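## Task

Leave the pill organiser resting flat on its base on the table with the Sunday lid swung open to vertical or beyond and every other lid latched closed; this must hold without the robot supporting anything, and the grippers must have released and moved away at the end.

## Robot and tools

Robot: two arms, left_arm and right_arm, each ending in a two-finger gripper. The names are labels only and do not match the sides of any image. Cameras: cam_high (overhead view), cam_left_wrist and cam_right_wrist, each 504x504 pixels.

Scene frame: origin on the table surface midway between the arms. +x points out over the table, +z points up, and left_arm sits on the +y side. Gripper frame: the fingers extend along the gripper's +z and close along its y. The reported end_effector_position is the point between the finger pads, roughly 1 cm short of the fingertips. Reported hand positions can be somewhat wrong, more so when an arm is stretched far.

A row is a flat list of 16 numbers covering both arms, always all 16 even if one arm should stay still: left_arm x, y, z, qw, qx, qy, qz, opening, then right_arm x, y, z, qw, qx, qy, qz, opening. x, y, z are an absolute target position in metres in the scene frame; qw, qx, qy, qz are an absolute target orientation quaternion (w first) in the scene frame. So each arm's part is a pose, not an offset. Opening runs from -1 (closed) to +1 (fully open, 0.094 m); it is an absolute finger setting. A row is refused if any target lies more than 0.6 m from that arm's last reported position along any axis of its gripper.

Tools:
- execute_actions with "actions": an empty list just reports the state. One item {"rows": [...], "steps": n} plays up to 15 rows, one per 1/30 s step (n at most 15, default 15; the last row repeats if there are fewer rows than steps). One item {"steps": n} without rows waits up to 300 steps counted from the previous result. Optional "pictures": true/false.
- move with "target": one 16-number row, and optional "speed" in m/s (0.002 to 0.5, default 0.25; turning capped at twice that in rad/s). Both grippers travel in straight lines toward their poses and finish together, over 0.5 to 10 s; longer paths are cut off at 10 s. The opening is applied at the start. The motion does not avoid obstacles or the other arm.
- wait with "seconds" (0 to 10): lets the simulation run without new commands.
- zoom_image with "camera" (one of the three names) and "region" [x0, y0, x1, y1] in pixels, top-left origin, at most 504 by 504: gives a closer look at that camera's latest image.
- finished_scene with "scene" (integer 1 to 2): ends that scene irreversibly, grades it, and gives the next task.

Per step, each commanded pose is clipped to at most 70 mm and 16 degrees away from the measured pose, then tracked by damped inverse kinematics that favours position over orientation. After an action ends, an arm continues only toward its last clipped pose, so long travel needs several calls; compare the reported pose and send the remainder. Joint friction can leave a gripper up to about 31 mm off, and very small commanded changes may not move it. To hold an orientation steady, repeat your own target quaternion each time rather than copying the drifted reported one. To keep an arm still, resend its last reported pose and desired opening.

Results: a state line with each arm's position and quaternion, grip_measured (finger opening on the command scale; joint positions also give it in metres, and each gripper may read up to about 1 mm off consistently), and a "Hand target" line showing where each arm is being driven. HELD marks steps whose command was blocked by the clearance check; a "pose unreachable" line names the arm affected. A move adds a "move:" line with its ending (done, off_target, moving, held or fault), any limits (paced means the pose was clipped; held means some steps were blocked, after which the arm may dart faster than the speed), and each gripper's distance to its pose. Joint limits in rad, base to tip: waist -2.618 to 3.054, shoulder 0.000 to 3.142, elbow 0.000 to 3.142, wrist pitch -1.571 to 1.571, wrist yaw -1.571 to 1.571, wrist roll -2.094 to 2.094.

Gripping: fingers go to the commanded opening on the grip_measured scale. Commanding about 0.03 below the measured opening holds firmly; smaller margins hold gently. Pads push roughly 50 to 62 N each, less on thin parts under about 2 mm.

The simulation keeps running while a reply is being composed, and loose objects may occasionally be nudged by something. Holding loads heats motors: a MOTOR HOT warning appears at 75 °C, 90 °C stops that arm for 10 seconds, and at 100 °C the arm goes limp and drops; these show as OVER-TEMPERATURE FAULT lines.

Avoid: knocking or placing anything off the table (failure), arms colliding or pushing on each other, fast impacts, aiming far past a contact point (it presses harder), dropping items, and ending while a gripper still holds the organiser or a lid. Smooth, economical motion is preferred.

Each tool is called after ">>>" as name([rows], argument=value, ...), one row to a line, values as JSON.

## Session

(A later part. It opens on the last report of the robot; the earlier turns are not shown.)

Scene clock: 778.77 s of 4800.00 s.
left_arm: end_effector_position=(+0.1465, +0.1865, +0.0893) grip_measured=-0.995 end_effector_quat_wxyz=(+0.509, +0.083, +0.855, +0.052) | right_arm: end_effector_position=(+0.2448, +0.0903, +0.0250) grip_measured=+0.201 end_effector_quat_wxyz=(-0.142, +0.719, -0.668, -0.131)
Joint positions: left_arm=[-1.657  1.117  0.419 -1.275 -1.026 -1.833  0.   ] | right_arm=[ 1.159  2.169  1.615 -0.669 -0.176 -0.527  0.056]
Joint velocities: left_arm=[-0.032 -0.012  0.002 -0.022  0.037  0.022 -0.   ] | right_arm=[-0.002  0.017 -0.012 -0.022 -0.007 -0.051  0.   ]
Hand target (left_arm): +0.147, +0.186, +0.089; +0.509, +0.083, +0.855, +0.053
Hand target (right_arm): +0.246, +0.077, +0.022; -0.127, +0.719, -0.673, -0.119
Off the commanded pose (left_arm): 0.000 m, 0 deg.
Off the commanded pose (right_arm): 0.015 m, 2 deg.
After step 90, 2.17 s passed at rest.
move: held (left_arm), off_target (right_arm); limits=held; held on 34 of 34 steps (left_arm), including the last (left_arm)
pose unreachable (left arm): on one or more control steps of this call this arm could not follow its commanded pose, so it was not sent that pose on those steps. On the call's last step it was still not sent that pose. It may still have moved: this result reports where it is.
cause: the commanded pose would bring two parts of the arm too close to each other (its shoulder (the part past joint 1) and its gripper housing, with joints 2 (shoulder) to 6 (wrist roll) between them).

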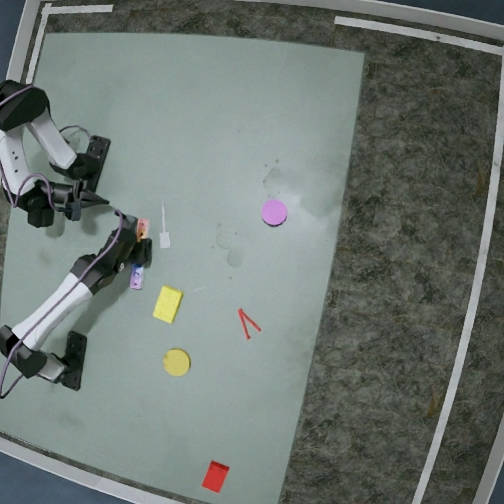

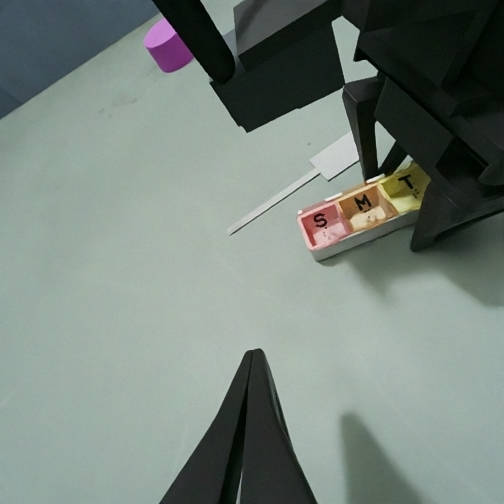

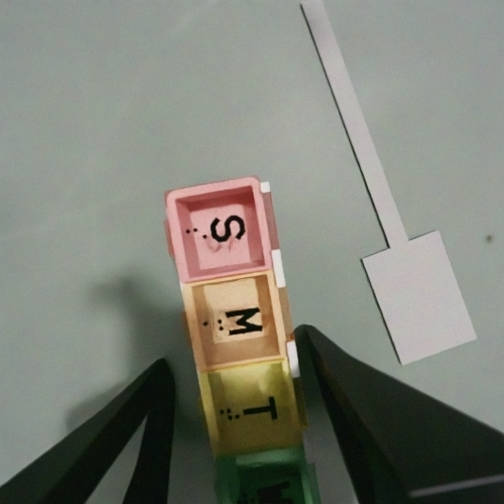

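Close, then drag the organiser −y to give the left arm room.

>>> move(target=[0.1465,0.1865,0.0893, 0.509,0.083,0.855,0.052,-1, 0.246,0.088,0.018, -0.14,0.719,-0.668,-0.13,-0.42], speed=0.03)

>>> move(target=[0.1465,0.1865,0.0893, 0.509,0.083,0.855,0.052,-1, 0.252,0.03,0.026, -0.14,0.719,-0.668,-0.13,-0.42], speed=0.04)

Scene clock: 784.17 s of 4800.00 s.
left_arm: end_effector_position=(+0.1465, +0.1865, +0.0893) grip_measured=-0.995 end_effector_quat_wxyz=(+0.509, +0.083, +0.855, +0.052) | right_arm: end_effector_position=(+0.2447, +0.0903, +0.0251) grip_measured=-0.322 end_effector_quat_wxyz=(-0.142, +0.719, -0.668, -0.131)
Joint positions: left_arm=[-1.657  1.117  0.419 -1.275 -1.026 -1.833  0.   ] | right_arm=[ 1.159  2.169  1.615 -0.669 -0.177 -0.527  0.032]
Joint velocities: left_arm=[-0.002 -0.007 -0.002 -0.037 -0.022 -0.007  0.001] | right_arm=[-0.007  0.002 -0.012 -0.007  0.037 -0.007 -0.001]
Hand target (left_arm): +0.147, +0.186, +0.089; +0.509, +0.083, +0.855, +0.053
Hand target (right_arm): +0.246, +0.088, +0.018; -0.140, +0.719, -0.668, -0.130
Off the commanded pose (left_arm): 0.000 m, 0 deg.
Off the commanded pose (right_arm): 0.008 m, 0 deg.
After step 90, 1.70 s passed at rest.
move: held (left_arm); limits=held; held on 21 of 21 steps (left_arm), including the last (left_arm)
pose unreachable (left arm): on one or more control steps of this call this arm could not follow its commanded pose, so it was not sent that pose on those steps. On the call's last step it was still not sent that pose. It may still have moved: this result reports where it is.
cause: the commanded pose would bring two parts of the arm too close to each other (its shoulder (the part past joint 1) and its gripper housing, with joints 2 (shoulder) to 6 (wrist roll) between them).

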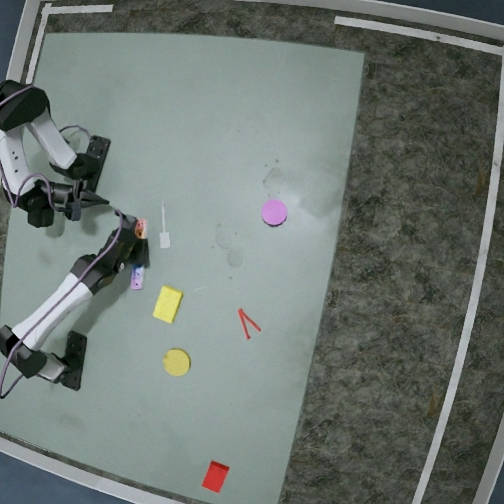

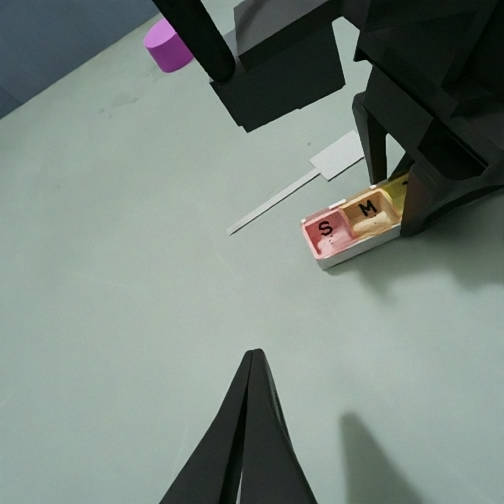

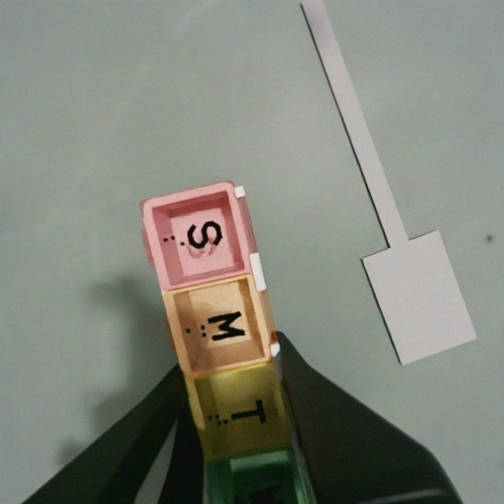

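Scene clock: 786.20 s of 4800.00 s.
left_arm: end_effector_position=(+0.1465, +0.1865, +0.0893) grip_measured=-0.995 end_effector_quat_wxyz=(+0.509, +0.083, +0.855, +0.052) | right_arm: end_effector_position=(+0.2506, +0.0336, +0.0236) grip_measured=-0.322 end_effector_quat_wxyz=(-0.136, +0.719, -0.670, -0.127)
Joint positions: left_arm=[-1.657  1.117  0.419 -1.275 -1.026 -1.833  0.   ] | right_arm=[ 1.08   2.017  1.379 -0.612 -0.198 -0.603  0.032]
Joint velocities: left_arm=[-0.007 -0.012 -0.007 -0.022  0.022  0.022  0.001] | right_arm=[-0.007  0.002  0.007 -0.037 -0.022  0.007  0.   ]
Hand target (left_arm): +0.147, +0.186, +0.089; +0.509, +0.083, +0.855, +0.053
Hand target (right_arm): +0.252, +0.030, +0.025; -0.140, +0.719, -0.668, -0.128
Off the commanded pose (left_arm): 0.000 m, 0 deg.
Off the commanded pose (right_arm): 0.005 m, 1 deg.
move: held (left_arm); limits=held; held on 54 of 54 steps (left_arm), including the last (left_arm)
pose unreachable (left arm): on one or more control steps of this call this arm could not follow its commanded pose, so it was not sent that pose on those steps. On the call's last step it was still not sent that pose. It may still have moved: this result reports where it is.
cause: the commanded pose would bring two parts of the arm too close to each other (its shoulder (the part past joint 1) and its gripper housing, with joints 2 (shoulder) to 6 (wrist roll) between them).

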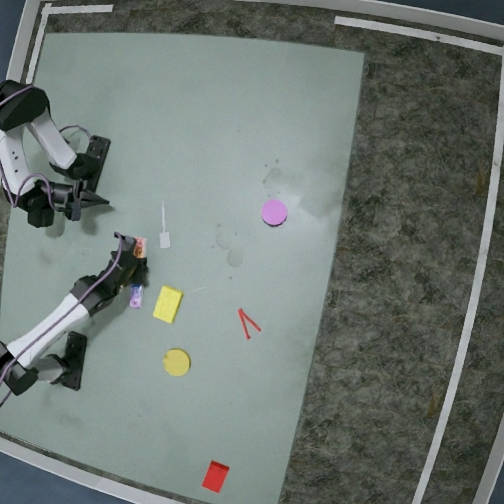

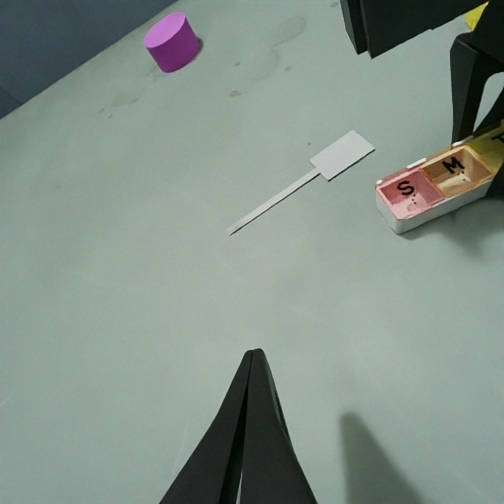

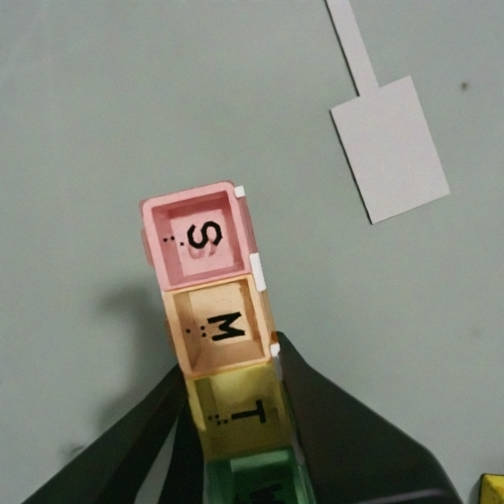

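>>> move(target=[0.17,0.09,0.045, 0.588,0,0.809,0,-1, 0.25,0.032,0.005, -0.14,0.719,-0.668,-0.13,-0.42], speed=0.08)

Scene clock: 800.97 s of 4800.00 s.
left_arm: end_effector_position=(+0.1680, +0.0936, +0.0476) grip_measured=-0.995 end_effector_quat_wxyz=(+0.585, +0.003, +0.811, -0.002) | right_arm: end_effector_position=(+0.2519, +0.0384, +0.0224) grip_measured=-0.322 end_effector_quat_wxyz=(-0.149, +0.719, -0.666, -0.134)
Joint positions: left_arm=[-1.5    1.69   0.529 -0.596 -1.243 -1.767  0.   ] | right_arm=[ 1.08   2.017  1.363 -0.568 -0.206 -0.604  0.032]
Joint velocities: left_arm=[ 0.012 -0.007  0.002  0.022  0.037  0.007 -0.   ] | right_arm=[-0.002 -0.007 -0.017  0.066 -0.022  0.037 -0.   ]
Hand target (left_arm): +0.170, +0.090, +0.046; +0.586, +0.000, +0.810, -0.000
Hand target (right_arm): +0.250, +0.032, +0.005; -0.139, +0.719, -0.668, -0.130
Off the commanded pose (left_arm): 0.005 m, 1 deg.
Off the commanded pose (right_arm): 0.019 m, 1 deg.
After step 90, 9.50 s passed at rest.
move: off_target (right_arm)

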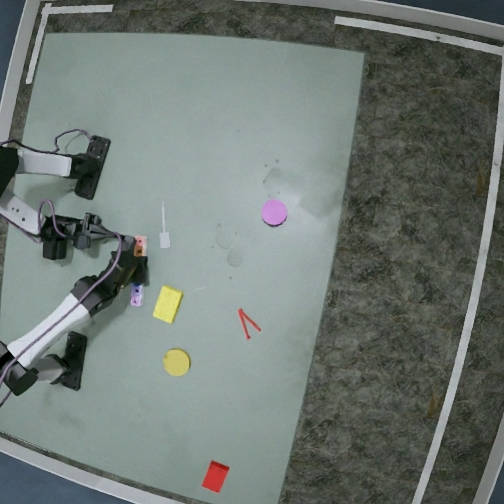

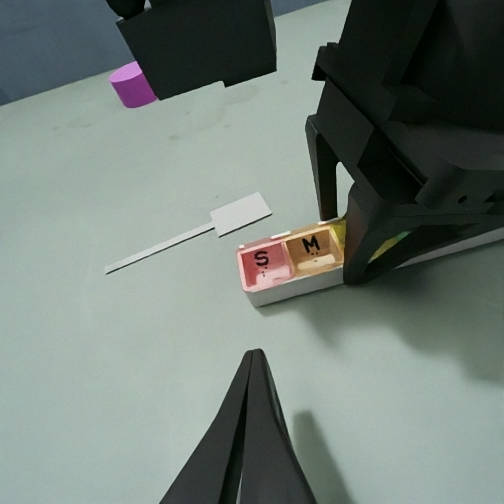

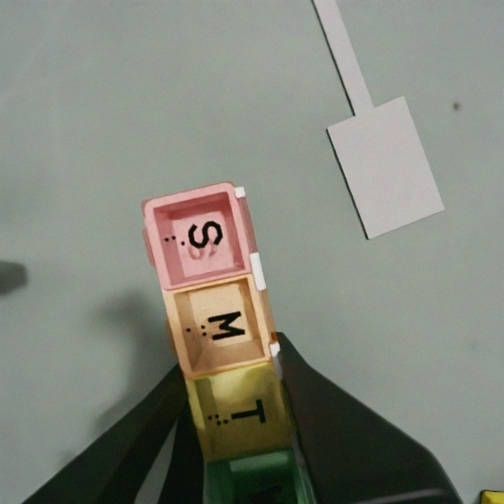

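>>> move(target=[0.185,0.084,0.012, 0.588,0,0.809,0,-1, 0.25,0.032,0.005, -0.14,0.719,-0.668,-0.13,-0.42], speed=0.04)

Scene clock: 808.90 s of 4800.00 s.
left_arm: end_effector_position=(+0.1820, +0.0741, +0.0185) grip_measured=-0.995 end_effector_quat_wxyz=(+0.585, -0.008, +0.811, -0.017) | right_arm: end_effector_position=(+0.2520, +0.0386, +0.0227) grip_measured=-0.322 end_effector_quat_wxyz=(-0.150, +0.719, -0.666, -0.134)
Joint positions: left_arm=[-1.427  1.818  0.492 -0.177 -1.25  -1.538  0.   ] | right_arm=[ 1.08   2.015  1.36  -0.563 -0.207 -0.604  0.032]
Joint velocities: left_arm=[-0.002 -0.007 -0.007  0.022 -0.037  0.007  0.001] | right_arm=[-0.002 -0.017  0.002 -0.037  0.051 -0.022  0.001]
Hand target (left_arm): +0.184, +0.084, +0.012; +0.587, +0.000, +0.809, -0.001
Hand target (right_arm): +0.250, +0.032, +0.005; -0.140, +0.719, -0.668, -0.130
Off the commanded pose (left_arm): 0.012 m, 2 deg.
Off the commanded pose (right_arm): 0.019 m, 1 deg.
After step 90, 3.43 s passed at rest.
move: off_target (left_arm, right_arm)

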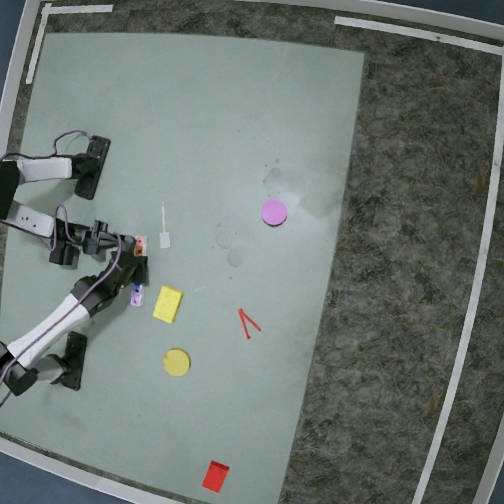

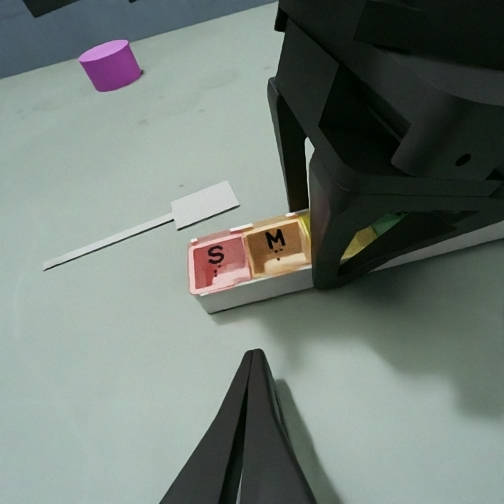

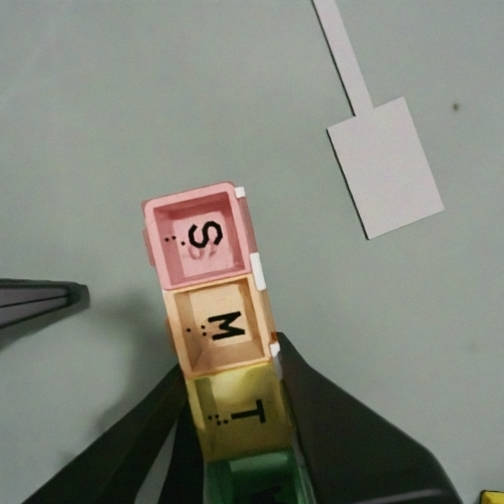

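>>> move(target=[0.19,0.1,0.012, 0.588,0,0.809,0,-1, 0.25,0.032,0.005, -0.14,0.719,-0.668,-0.13,-0.42], speed=0.03)

Scene clock: 815.50 s of 4800.00 s.
left_arm: end_effector_position=(+0.1887, +0.0922, +0.0165) grip_measured=-0.995 end_effector_quat_wxyz=(+0.598, +0.000, +0.802, -0.003) | right_arm: end_effector_position=(+0.2518, +0.0385, +0.0227) grip_measured=-0.322 end_effector_quat_wxyz=(-0.151, +0.719, -0.665, -0.135)
Joint positions: left_arm=[-1.401  1.808  0.409 -0.056 -1.279 -1.454  0.   ] | right_arm=[ 1.08   2.014  1.357 -0.561 -0.207 -0.604  0.032]
Joint velocities: left_arm=[ 0.002  0.002 -0.012  0.095 -0.051 -0.051 -0.   ] | right_arm=[ 0.002  0.002 -0.002  0.037 -0.007  0.007  0.   ]
Hand target (left_arm): +0.189, +0.100, +0.012; +0.588, -0.001, +0.809, +0.001
Hand target (right_arm): +0.250, +0.032, +0.005; -0.139, +0.719, -0.668, -0.130
Off the commanded pose (left_arm): 0.009 m, 1 deg.
Off the commanded pose (right_arm): 0.019 m, 1 deg.
After step 90, 2.37 s passed at rest.
move: off_target (right_arm)

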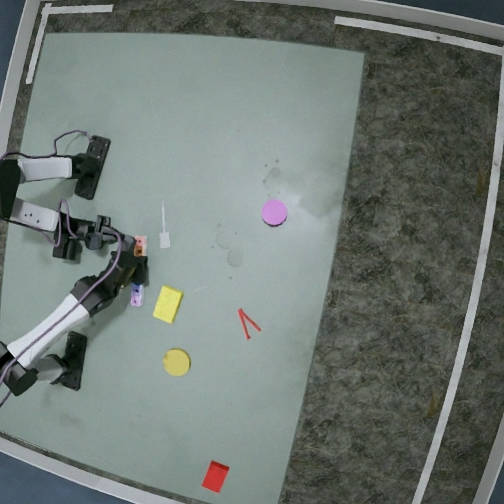

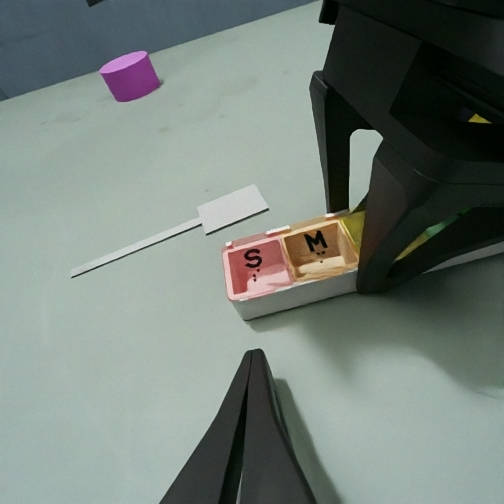

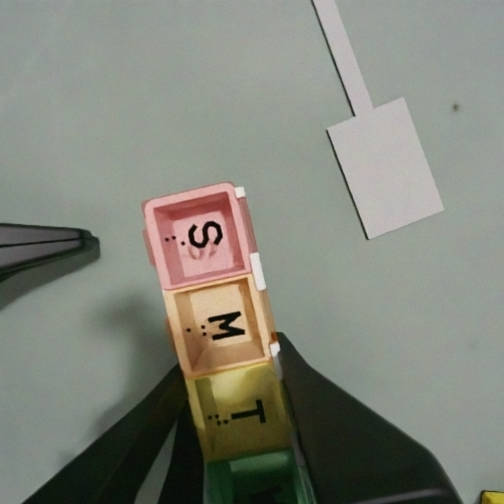

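>>> move(target=[0.21,0.096,0.012, 0.588,0,0.809,0,-1, 0.25,0.032,0.005, -0.14,0.719,-0.668,-0.13,-0.42], speed=0.02)

Scene clock: 824.30 s of 4800.00 s.
left_arm: end_effector_position=(+0.2093, +0.0913, +0.0163) grip_measured=-0.995 end_effector_quat_wxyz=(+0.599, -0.003, +0.801, +0.003) | right_arm: end_effector_position=(+0.2519, +0.0386, +0.0232) grip_measured=-0.322 end_effector_quat_wxyz=(-0.152, +0.719, -0.665, -0.135)
Joint positions: left_arm=[-1.297  1.808  0.344  0.291 -1.26  -1.153  0.   ] | right_arm=[ 1.08   2.013  1.357 -0.56  -0.207 -0.604  0.032]
Joint velocities: left_arm=[-0.002  0.007 -0.046  0.125 -0.007  0.066 -0.001] | right_arm=[ 0.002  0.002  0.017  0.037  0.022 -0.095 -0.001]
Hand target (left_arm): +0.209, +0.095, +0.012; +0.587, -0.000, +0.809, -0.000
Hand target (right_arm): +0.250, +0.032, +0.005; -0.140, +0.719, -0.668, -0.130
Off the commanded pose (left_arm): 0.006 m, 2 deg.
Off the commanded pose (right_arm): 0.019 m, 1 deg.
After step 90, 4.47 s passed at rest.
move: off_target (right_arm)

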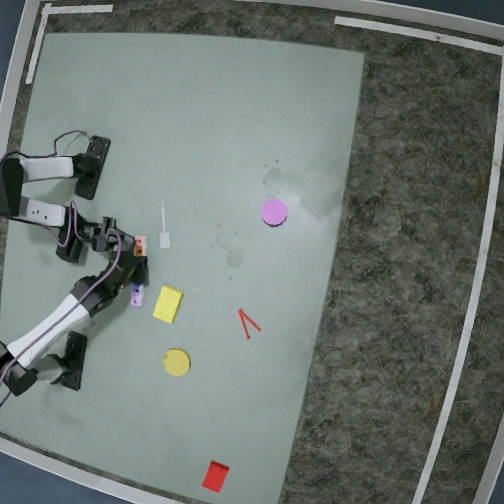

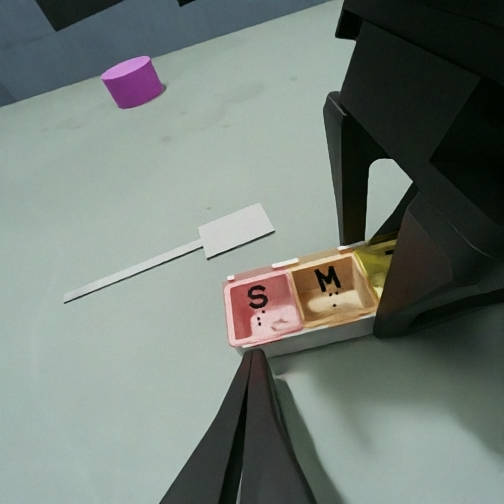

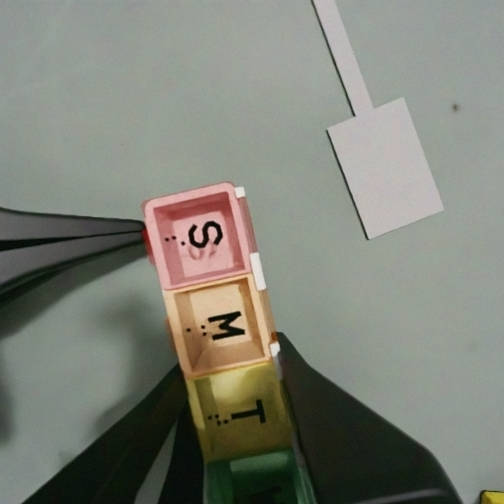

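>>> move(target=[0.22,0.088,0.013, 0.588,0,0.809,0,-1, 0.25,0.030,0.0, -0.14,0.719,-0.668,-0.13,-0.45], speed=0.015)

Scene clock: 831.70 s of 4800.00 s.
left_arm: end_effector_position=(+0.2179, +0.0818, +0.0174) grip_measured=-0.995 end_effector_quat_wxyz=(+0.592, -0.000, +0.806, -0.005) | right_arm: end_effector_position=(+0.2577, +0.0404, +0.0230) grip_measured=-0.322 end_effector_quat_wxyz=(-0.164, +0.714, -0.668, -0.132)
Joint positions: left_arm=[-1.255  1.808  0.342  0.421 -1.217 -1.025  0.   ] | right_arm=[ 1.075  2.013  1.349 -0.53  -0.196 -0.597  0.032]
Joint velocities: left_arm=[ 0.002 -0.007 -0.007 -0.037 -0.007  0.007  0.   ] | right_arm=[-0.012  0.007  0.007 -0.051  0.007 -0.095 -0.001]
Hand target (left_arm): +0.220, +0.088, +0.013; +0.588, -0.000, +0.809, -0.000
Hand target (right_arm): +0.250, +0.030, +0.001; -0.140, +0.719, -0.668, -0.130
Off the commanded pose (left_arm): 0.008 m, 1 deg.
Off the commanded pose (right_arm): 0.026 m, 3 deg.
After step 90, 2.53 s passed at rest.
move: off_target (right_arm)

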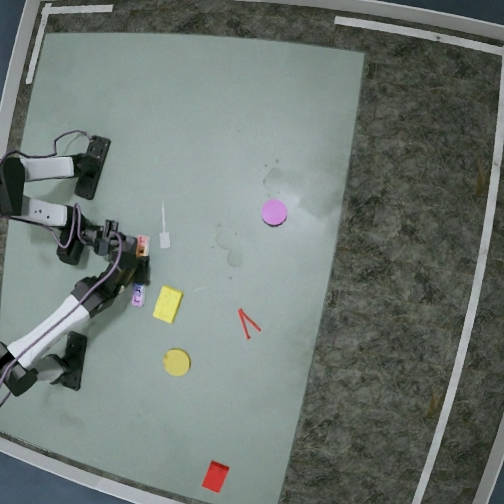

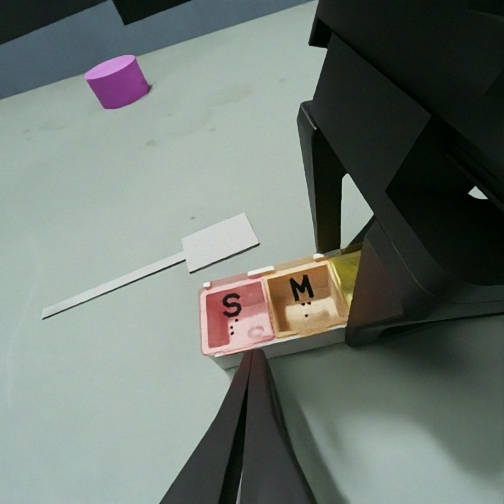

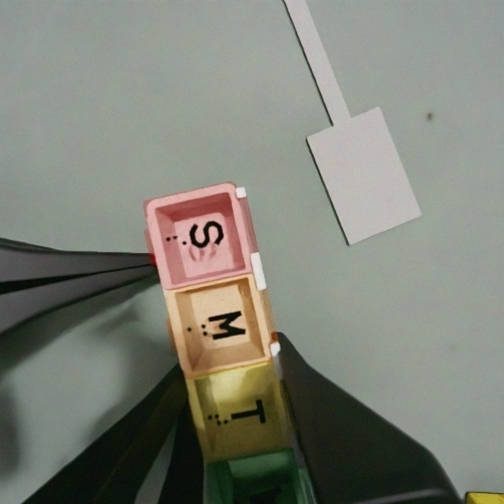

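>>> move(target=[0.222,0.092,0.032, 0.62,0,0.785,0,-1, 0.248,0.030,0.0, -0.14,0.719,-0.668,-0.13,-0.45], speed=0.008)

Scene clock: 846.27 s of 4800.00 s.
left_arm: end_effector_position=(+0.2204, +0.0830, +0.0297) grip_measured=-0.995 end_effector_quat_wxyz=(+0.617, +0.004, +0.787, -0.006) | right_arm: end_effector_position=(+0.2590, +0.0412, +0.0237) grip_measured=-0.322 end_effector_quat_wxyz=(-0.168, +0.712, -0.669, -0.131)
Joint positions: left_arm=[-1.255  1.808  0.299  0.594 -1.265 -0.895  0.   ] | right_arm=[ 1.075  2.01   1.345 -0.519 -0.192 -0.594  0.032]
Joint velocities: left_arm=[ 0.007 -0.007  0.002 -0.037  0.022  0.051  0.   ] | right_arm=[ 0.017  0.012 -0.017 -0.007 -0.051 -0.037 -0.   ]
Hand target (left_arm): +0.222, +0.091, +0.032; +0.620, -0.000, +0.785, -0.000
Hand target (right_arm): +0.248, +0.030, +0.001; -0.140, +0.719, -0.668, -0.130
Off the commanded pose (left_arm): 0.009 m, 1 deg.
Off the commanded pose (right_arm): 0.028 m, 3 deg.
After step 90, 6.83 s passed at rest.
move: off_target (right_arm)

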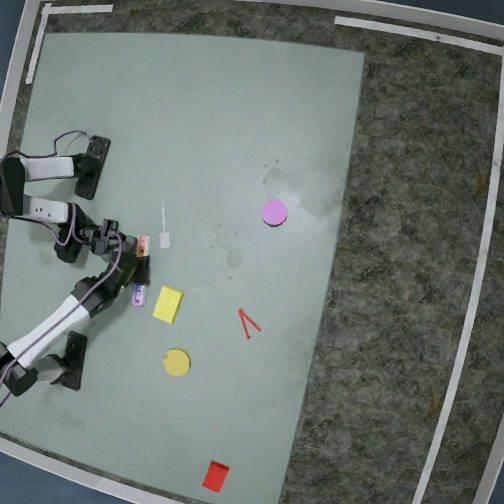

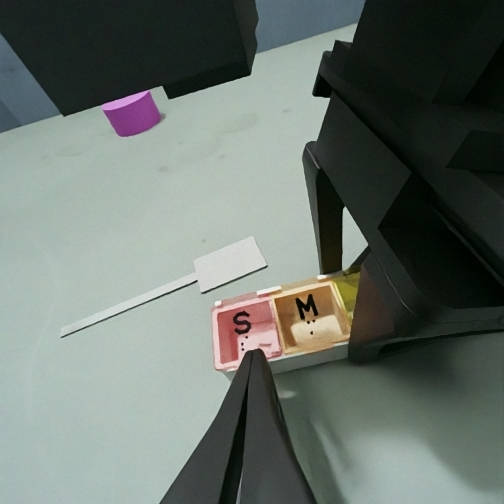

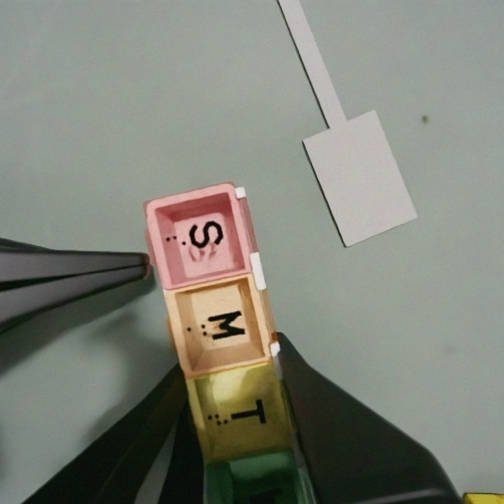

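>>> move(target=[0.19,0.092,0.03, 0.6,0,0.8,0,-1, 0.258,0.038,0.035, -0.15,0.719,-0.665,-0.135,-0.45], speed=0.04)

>>> move(target=[0.19,0.092,0.03, 0.6,0,0.8,0,-1, 0.262,0.038,0.04, -0.003,0.673,-0.681,-0.287,-0.45], speed=0.04)

Scene clock: 872.20 s of 4800.00 s.
left_arm: end_effector_position=(+0.1926, +0.0979, +0.0294) grip_measured=-0.995 end_effector_quat_wxyz=(+0.600, -0.005, +0.800, +0.003) | right_arm: end_effector_position=(+0.2527, +0.0348, +0.0272) grip_measured=-0.322 end_effector_quat_wxyz=(-0.144, +0.719, -0.667, -0.130)
Joint positions: left_arm=[-1.381  1.73   0.402 -0.11  -1.286 -1.434  0.   ] | right_arm=[ 1.075  2.009  1.376 -0.602 -0.203 -0.61   0.032]
Joint velocities: left_arm=[-0.017  0.002  0.002 -0.125 -0.007 -0.037 -0.   ] | right_arm=[-0.017 -0.002 -0.007  0.037 -0.037  0.007 -0.001]
Hand target (left_arm): +0.190, +0.093, +0.030; +0.600, -0.001, +0.800, +0.002
Hand target (right_arm): +0.258, +0.038, +0.035; -0.150, +0.719, -0.665, -0.134
Off the commanded pose (left_arm): 0.006 m, 1 deg.
Off the commanded pose (right_arm): 0.010 m, 1 deg.
After step 90, 21.37 s passed at rest.
move: done

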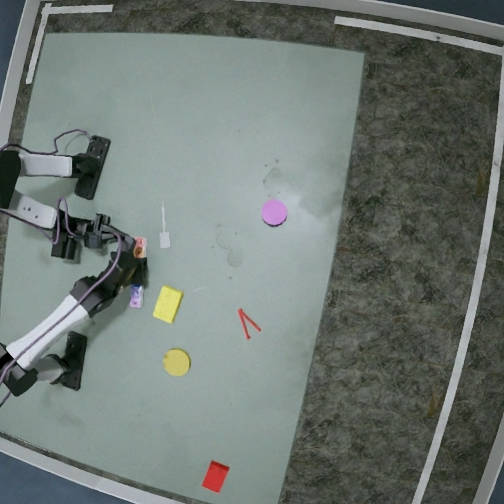

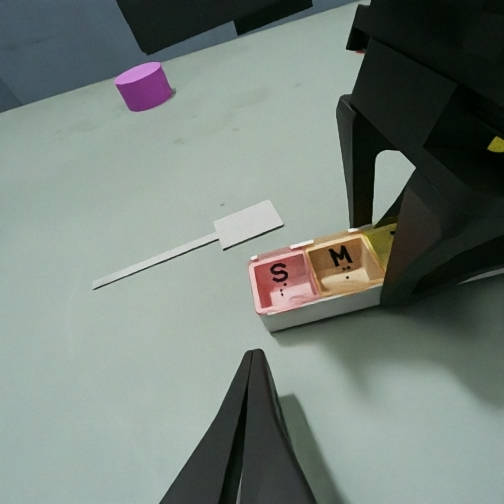

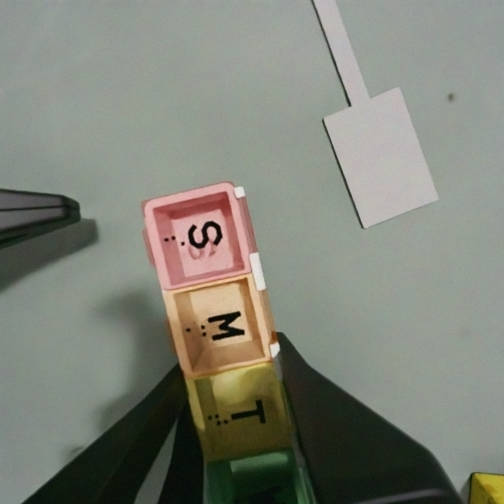

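Scene clock: 877.87 s of 4800.00 s.
left_arm: end_effector_position=(+0.1926, +0.0980, +0.0294) grip_measured=-0.995 end_effector_quat_wxyz=(+0.600, -0.005, +0.800, +0.003) | right_arm: end_effector_position=(+0.2587, +0.0354, +0.0326) grip_measured=-0.323 end_effector_quat_wxyz=(+0.000, +0.676, -0.683, -0.276)
Joint positions: left_arm=[-1.381  1.73   0.402 -0.111 -1.286 -1.435  0.   ] | right_arm=[ 0.938  2.249  1.74  -1.01  -0.557 -0.68   0.032]
Joint velocities: left_arm=[-0.002  0.002 -0.002  0.007 -0.007 -0.037 -0.   ] | right_arm=[-0.007 -0.002  0.007 -0.037  0.022 -0.007  0.   ]
Hand target (left_arm): +0.190, +0.092, +0.030; +0.600, +0.000, +0.800, -0.000
Hand target (right_arm): +0.262, +0.036, +0.037; -0.001, +0.675, -0.682, -0.282
Off the commanded pose (left_arm): 0.007 m, 1 deg.
Off the commanded pose (right_arm): 0.009 m, 1 deg.
move: done

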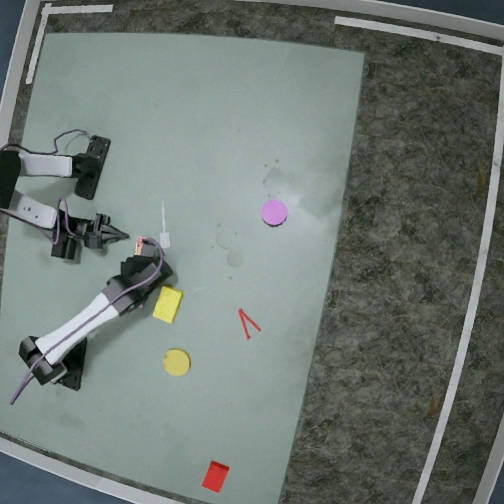

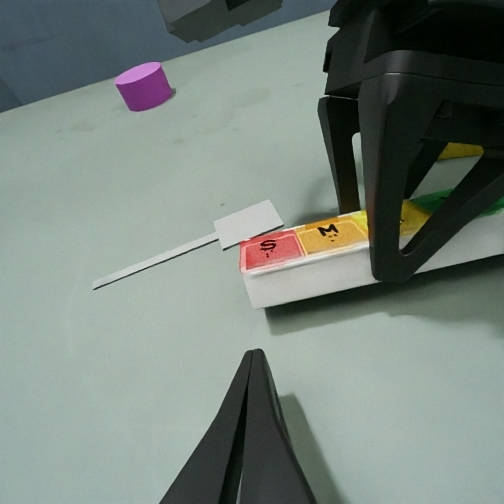

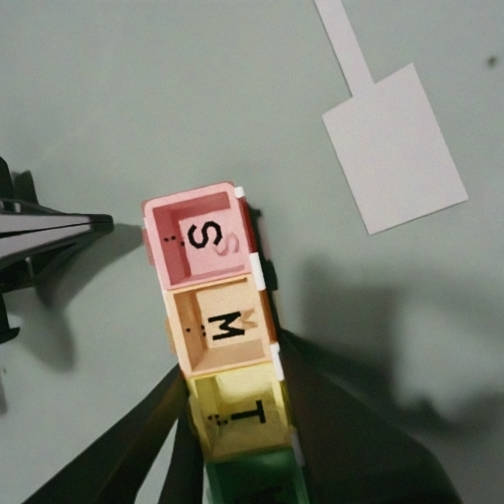

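>>> zoom_image(camera="cam_left_wrist", region=[200,200,400,380])

Region (200, 200, 400, 380) of cam_left_wrist's 504x504 image, scaled by 2.520, with more detail than that image has; it fills the top 454 rows of this view, and the rest is white.

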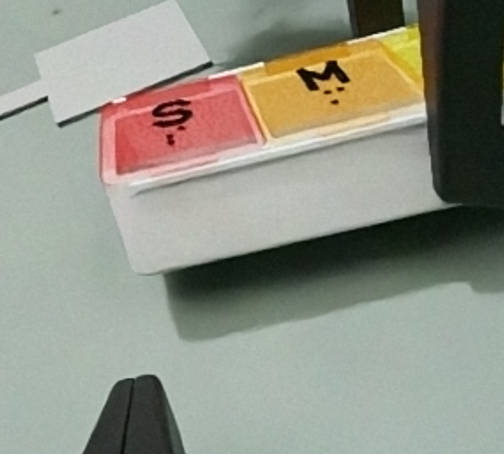

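>>> move(target=[0.21,0.086,0.027, 0.6,0,0.8,0,-1, 0.262,0.038,0.036, -0.003,0.673,-0.681,-0.287,-0.45], speed=0.02)

Scene clock: 891.63 s of 4800.00 s.
left_arm: end_effector_position=(+0.2087, +0.0783, +0.0359) grip_measured=-0.995 end_effector_quat_wxyz=(+0.606, -0.010, +0.796, -0.013) | right_arm: end_effector_position=(+0.2571, +0.0358, +0.0336) grip_measured=-0.323 end_effector_quat_wxyz=(+0.002, +0.675, -0.682, -0.281)
Joint positions: left_arm=[-1.31   1.73   0.384  0.212 -1.273 -1.152  0.   ] | right_arm=[ 0.938  2.249  1.741 -1.013 -0.567 -0.681  0.032]
Joint velocities: left_arm=[ 0.017 -0.002 -0.007  0.125 -0.022  0.081 -0.001] | right_arm=[-0.002 -0.007 -0.002 -0.037  0.051  0.037  0.   ]
Hand target (left_arm): +0.209, +0.086, +0.027; +0.600, +0.000, +0.800, -0.001
Hand target (right_arm): +0.262, +0.038, +0.036; -0.003, +0.673, -0.682, -0.287
Off the commanded pose (left_arm): 0.012 m, 2 deg.
Off the commanded pose (right_arm): 0.006 m, 1 deg.
After step 90, 9.47 s passed at rest.
move: off_target (left_arm)

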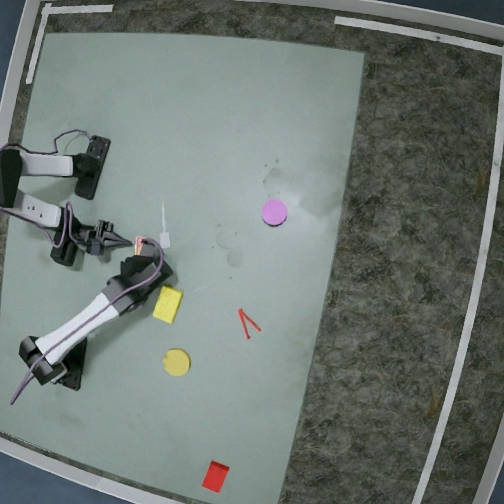

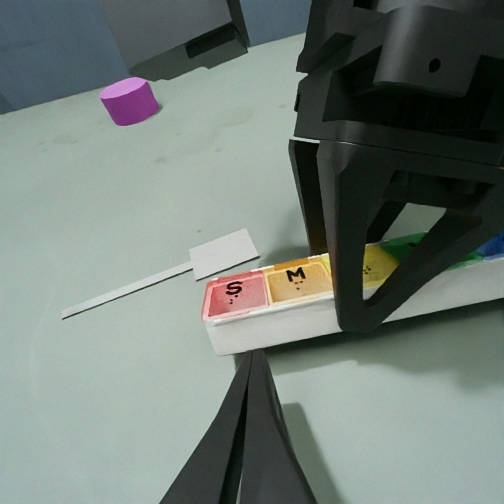

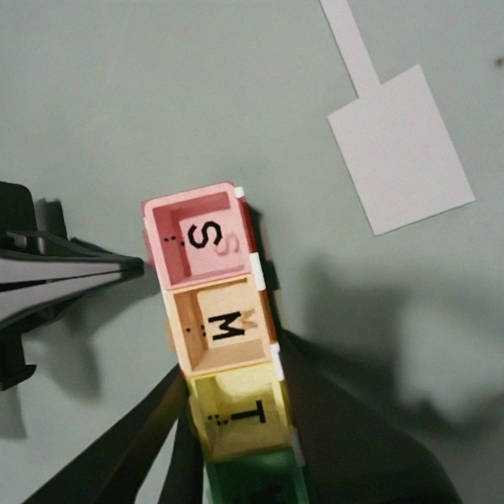

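>>> move(target=[0.205,0.098,0.016, 0.6,0,0.8,0,-1, 0.262,0.038,0.036, -0.003,0.673,-0.681,-0.287,-0.45], speed=0.02)

Scene clock: 898.87 s of 4800.00 s.
left_arm: end_effector_position=(+0.2072, +0.0906, +0.0255) grip_measured=-0.995 end_effector_quat_wxyz=(+0.604, -0.011, +0.797, -0.009) | right_arm: end_effector_position=(+0.2570, +0.0359, +0.0337) grip_measured=-0.323 end_effector_quat_wxyz=(+0.002, +0.675, -0.682, -0.281)
Joint positions: left_arm=[-1.31   1.757  0.341  0.253 -1.271 -1.175  0.   ] | right_arm=[ 0.938  2.249  1.741 -1.013 -0.568 -0.681  0.032]
Joint velocities: left_arm=[-0.007 -0.007 -0.012  0.007 -0.022  0.007 -0.   ] | right_arm=[-0.007 -0.022  0.002 -0.051 -0.037 -0.051 -0.   ]
Hand target (left_arm): +0.205, +0.098, +0.017; +0.600, -0.001, +0.800, +0.001
Hand target (right_arm): +0.262, +0.038, +0.036; -0.003, +0.673, -0.681, -0.287
Off the commanded pose (left_arm): 0.012 m, 2 deg.
Off the commanded pose (right_arm): 0.006 m, 1 deg.
After step 90, 2.50 s passed at rest.
move: off_target (left_arm)

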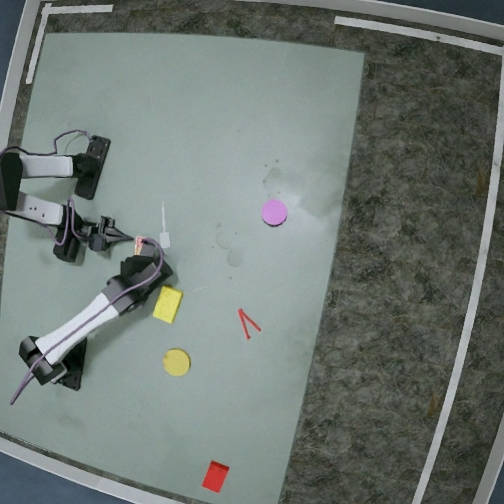

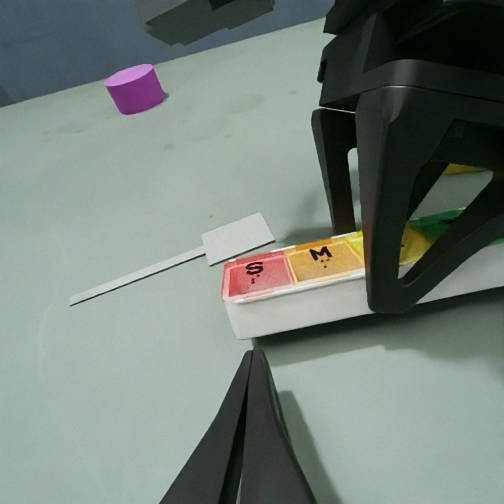

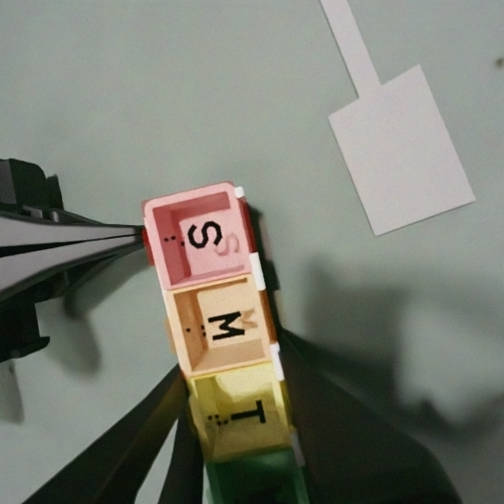

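>>> move(target=[0.228,0.096,0.018, 0.6,0,0.8,0,-1, 0.255,0.038,0.034, -0.003,0.673,-0.681,-0.287,-0.45], speed=0.015)

Scene clock: 905.00 s of 4800.00 s.
left_arm: end_effector_position=(+0.2268, +0.0873, +0.0294) grip_measured=-0.995 end_effector_quat_wxyz=(+0.609, -0.014, +0.793, -0.016) | right_arm: end_effector_position=(+0.2637, +0.0391, +0.0322) grip_measured=-0.323 end_effector_quat_wxyz=(-0.012, +0.676, -0.684, -0.273)
Joint positions: left_arm=[-1.217  1.788  0.285  0.62  -1.23  -0.896  0.   ] | right_arm=[ 0.938  2.249  1.741 -0.983 -0.548 -0.672  0.032]
Joint velocities: left_arm=[ 0.007  0.027 -0.012  0.125  0.007  0.022 -0.   ] | right_arm=[-0.012 -0.007 -0.032 -0.051  0.037 -0.037 -0.001]
Hand target (left_arm): +0.227, +0.096, +0.019; +0.599, +0.000, +0.800, -0.001
Hand target (right_arm): +0.255, +0.038, +0.034; -0.003, +0.673, -0.681, -0.287
Off the commanded pose (left_arm): 0.014 m, 3 deg.
Off the commanded pose (right_arm): 0.009 m, 2 deg.
After step 90, 1.40 s passed at rest.
move: off_target (left_arm)

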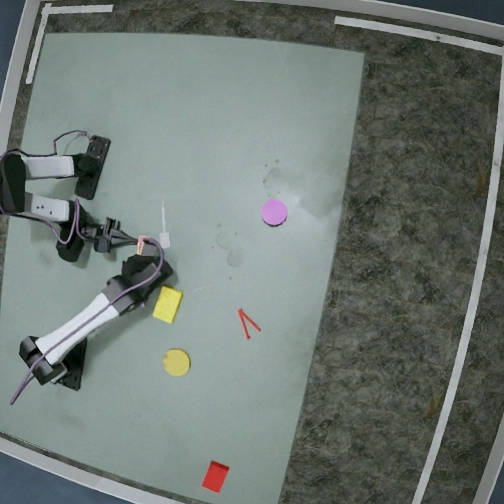

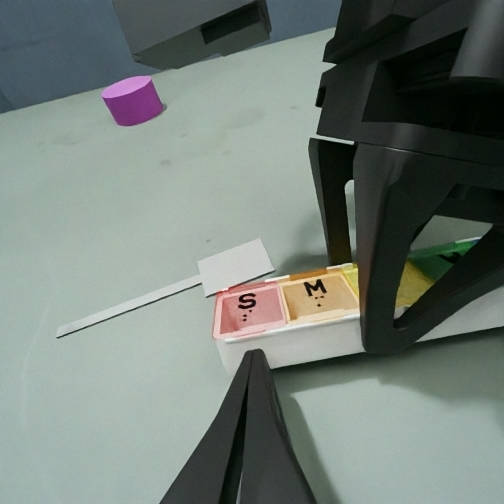

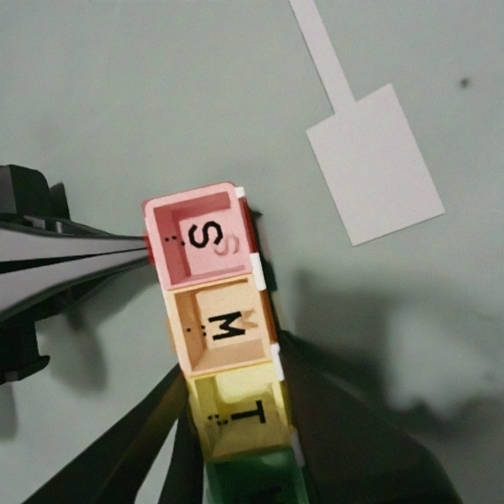

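>>> move(target=[0.24,0.096,0.042, 0.6,0,0.8,0,-1, 0.255,0.038,0.03, -0.003,0.673,-0.681,-0.287,-0.45], speed=0.008)

Scene clock: 914.90 s of 4800.00 s.
left_arm: end_effector_position=(+0.2376, +0.0870, +0.0379) grip_measured=-0.995 end_effector_quat_wxyz=(+0.596, +0.007, +0.803, -0.005) | right_arm: end_effector_position=(+0.2709, +0.0414, +0.0328) grip_measured=-0.323 end_effector_quat_wxyz=(-0.025, +0.674, -0.685, -0.274)
Joint positions: left_arm=[-1.156  1.71   0.284  0.616 -1.161 -0.765  0.   ] | right_arm=[ 0.929  2.249  1.741 -0.957 -0.549 -0.669  0.032]
Joint velocities: left_arm=[-0.002 -0.002 -0.017 -0.007  0.022  0.007 -0.001] | right_arm=[-0.012  0.012 -0.007 -0.022 -0.037  0.081  0.   ]
Hand target (left_arm): +0.240, +0.096, +0.041; +0.600, -0.000, +0.800, -0.000
Hand target (right_arm): +0.255, +0.038, +0.030; -0.003, +0.673, -0.681, -0.287
Off the commanded pose (left_arm): 0.010 m, 1 deg.
Off the commanded pose (right_arm): 0.016 m, 3 deg.
After step 90, 3.80 s passed at rest.
move: off_target (right_arm)

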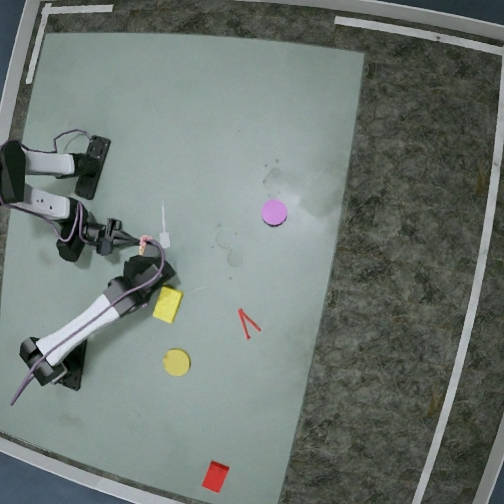

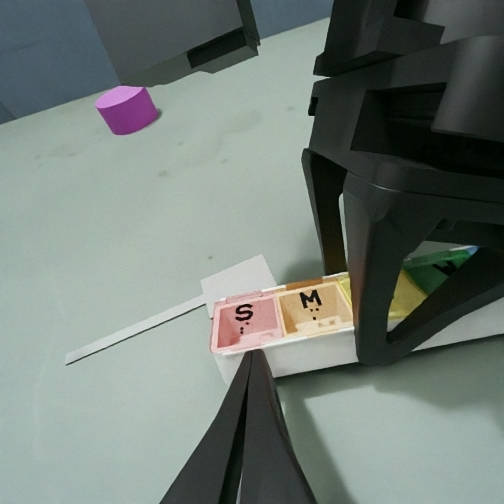

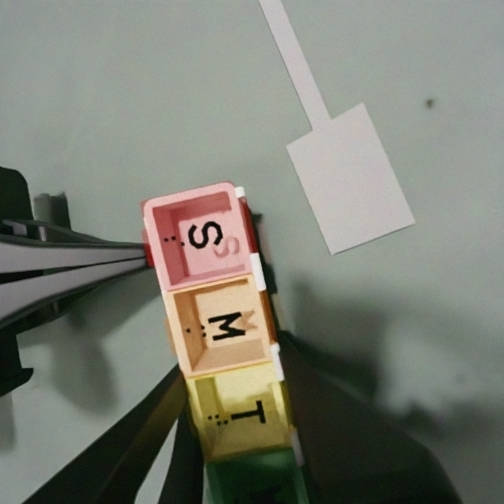

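>>> move(target=[0.244,0.096,0.062, 0.6,0,0.8,0,-1, 0.25,0.036,0.025, -0.003,0.673,-0.681,-0.287,-0.45], speed=0.008)

Scene clock: 922.57 s of 4800.00 s.
left_arm: end_effector_position=(+0.2421, +0.0911, +0.0589) grip_measured=-0.995 end_effector_quat_wxyz=(+0.599, +0.003, +0.801, -0.007) | right_arm: end_effector_position=(+0.2617, +0.0389, +0.0280) grip_measured=-0.323 end_effector_quat_wxyz=(-0.017, +0.673, -0.684, -0.282)
Joint positions: left_arm=[-1.131  1.574  0.284  0.529 -1.148 -0.724  0.   ] | right_arm=[ 0.936  2.238  1.697 -0.936 -0.565 -0.664  0.032]
Joint velocities: left_arm=[-0.012  0.007 -0.012 -0.037 -0.007 -0.007 -0.001] | right_arm=[-0.002 -0.027 -0.002 -0.007  0.066  0.007  0.   ]
Hand target (left_arm): +0.244, +0.096, +0.061; +0.600, +0.000, +0.800, -0.000
Hand target (right_arm): +0.250, +0.036, +0.025; -0.003, +0.673, -0.681, -0.287
Off the commanded pose (left_arm): 0.006 m, 1 deg.
Off the commanded pose (right_arm): 0.012 m, 2 deg.
After step 90, 1.13 s passed at rest.
move: off_target (right_arm)

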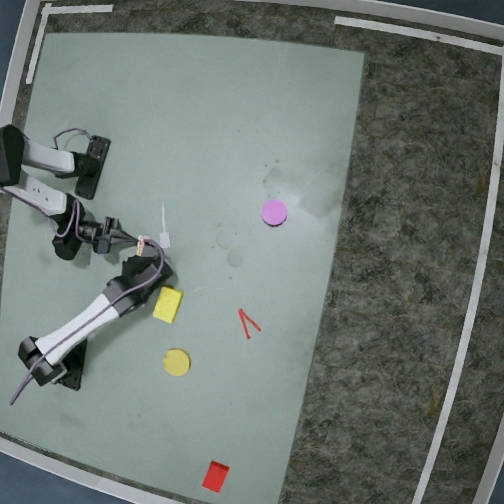

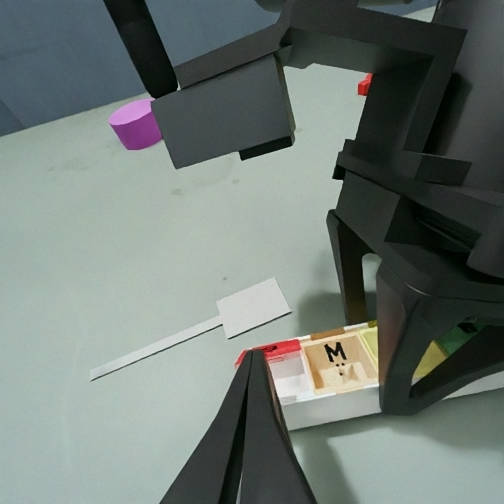

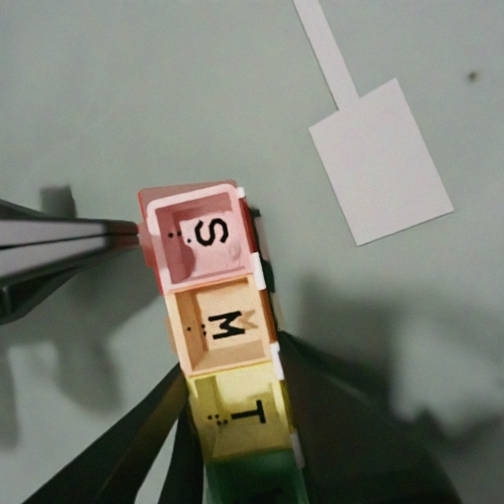

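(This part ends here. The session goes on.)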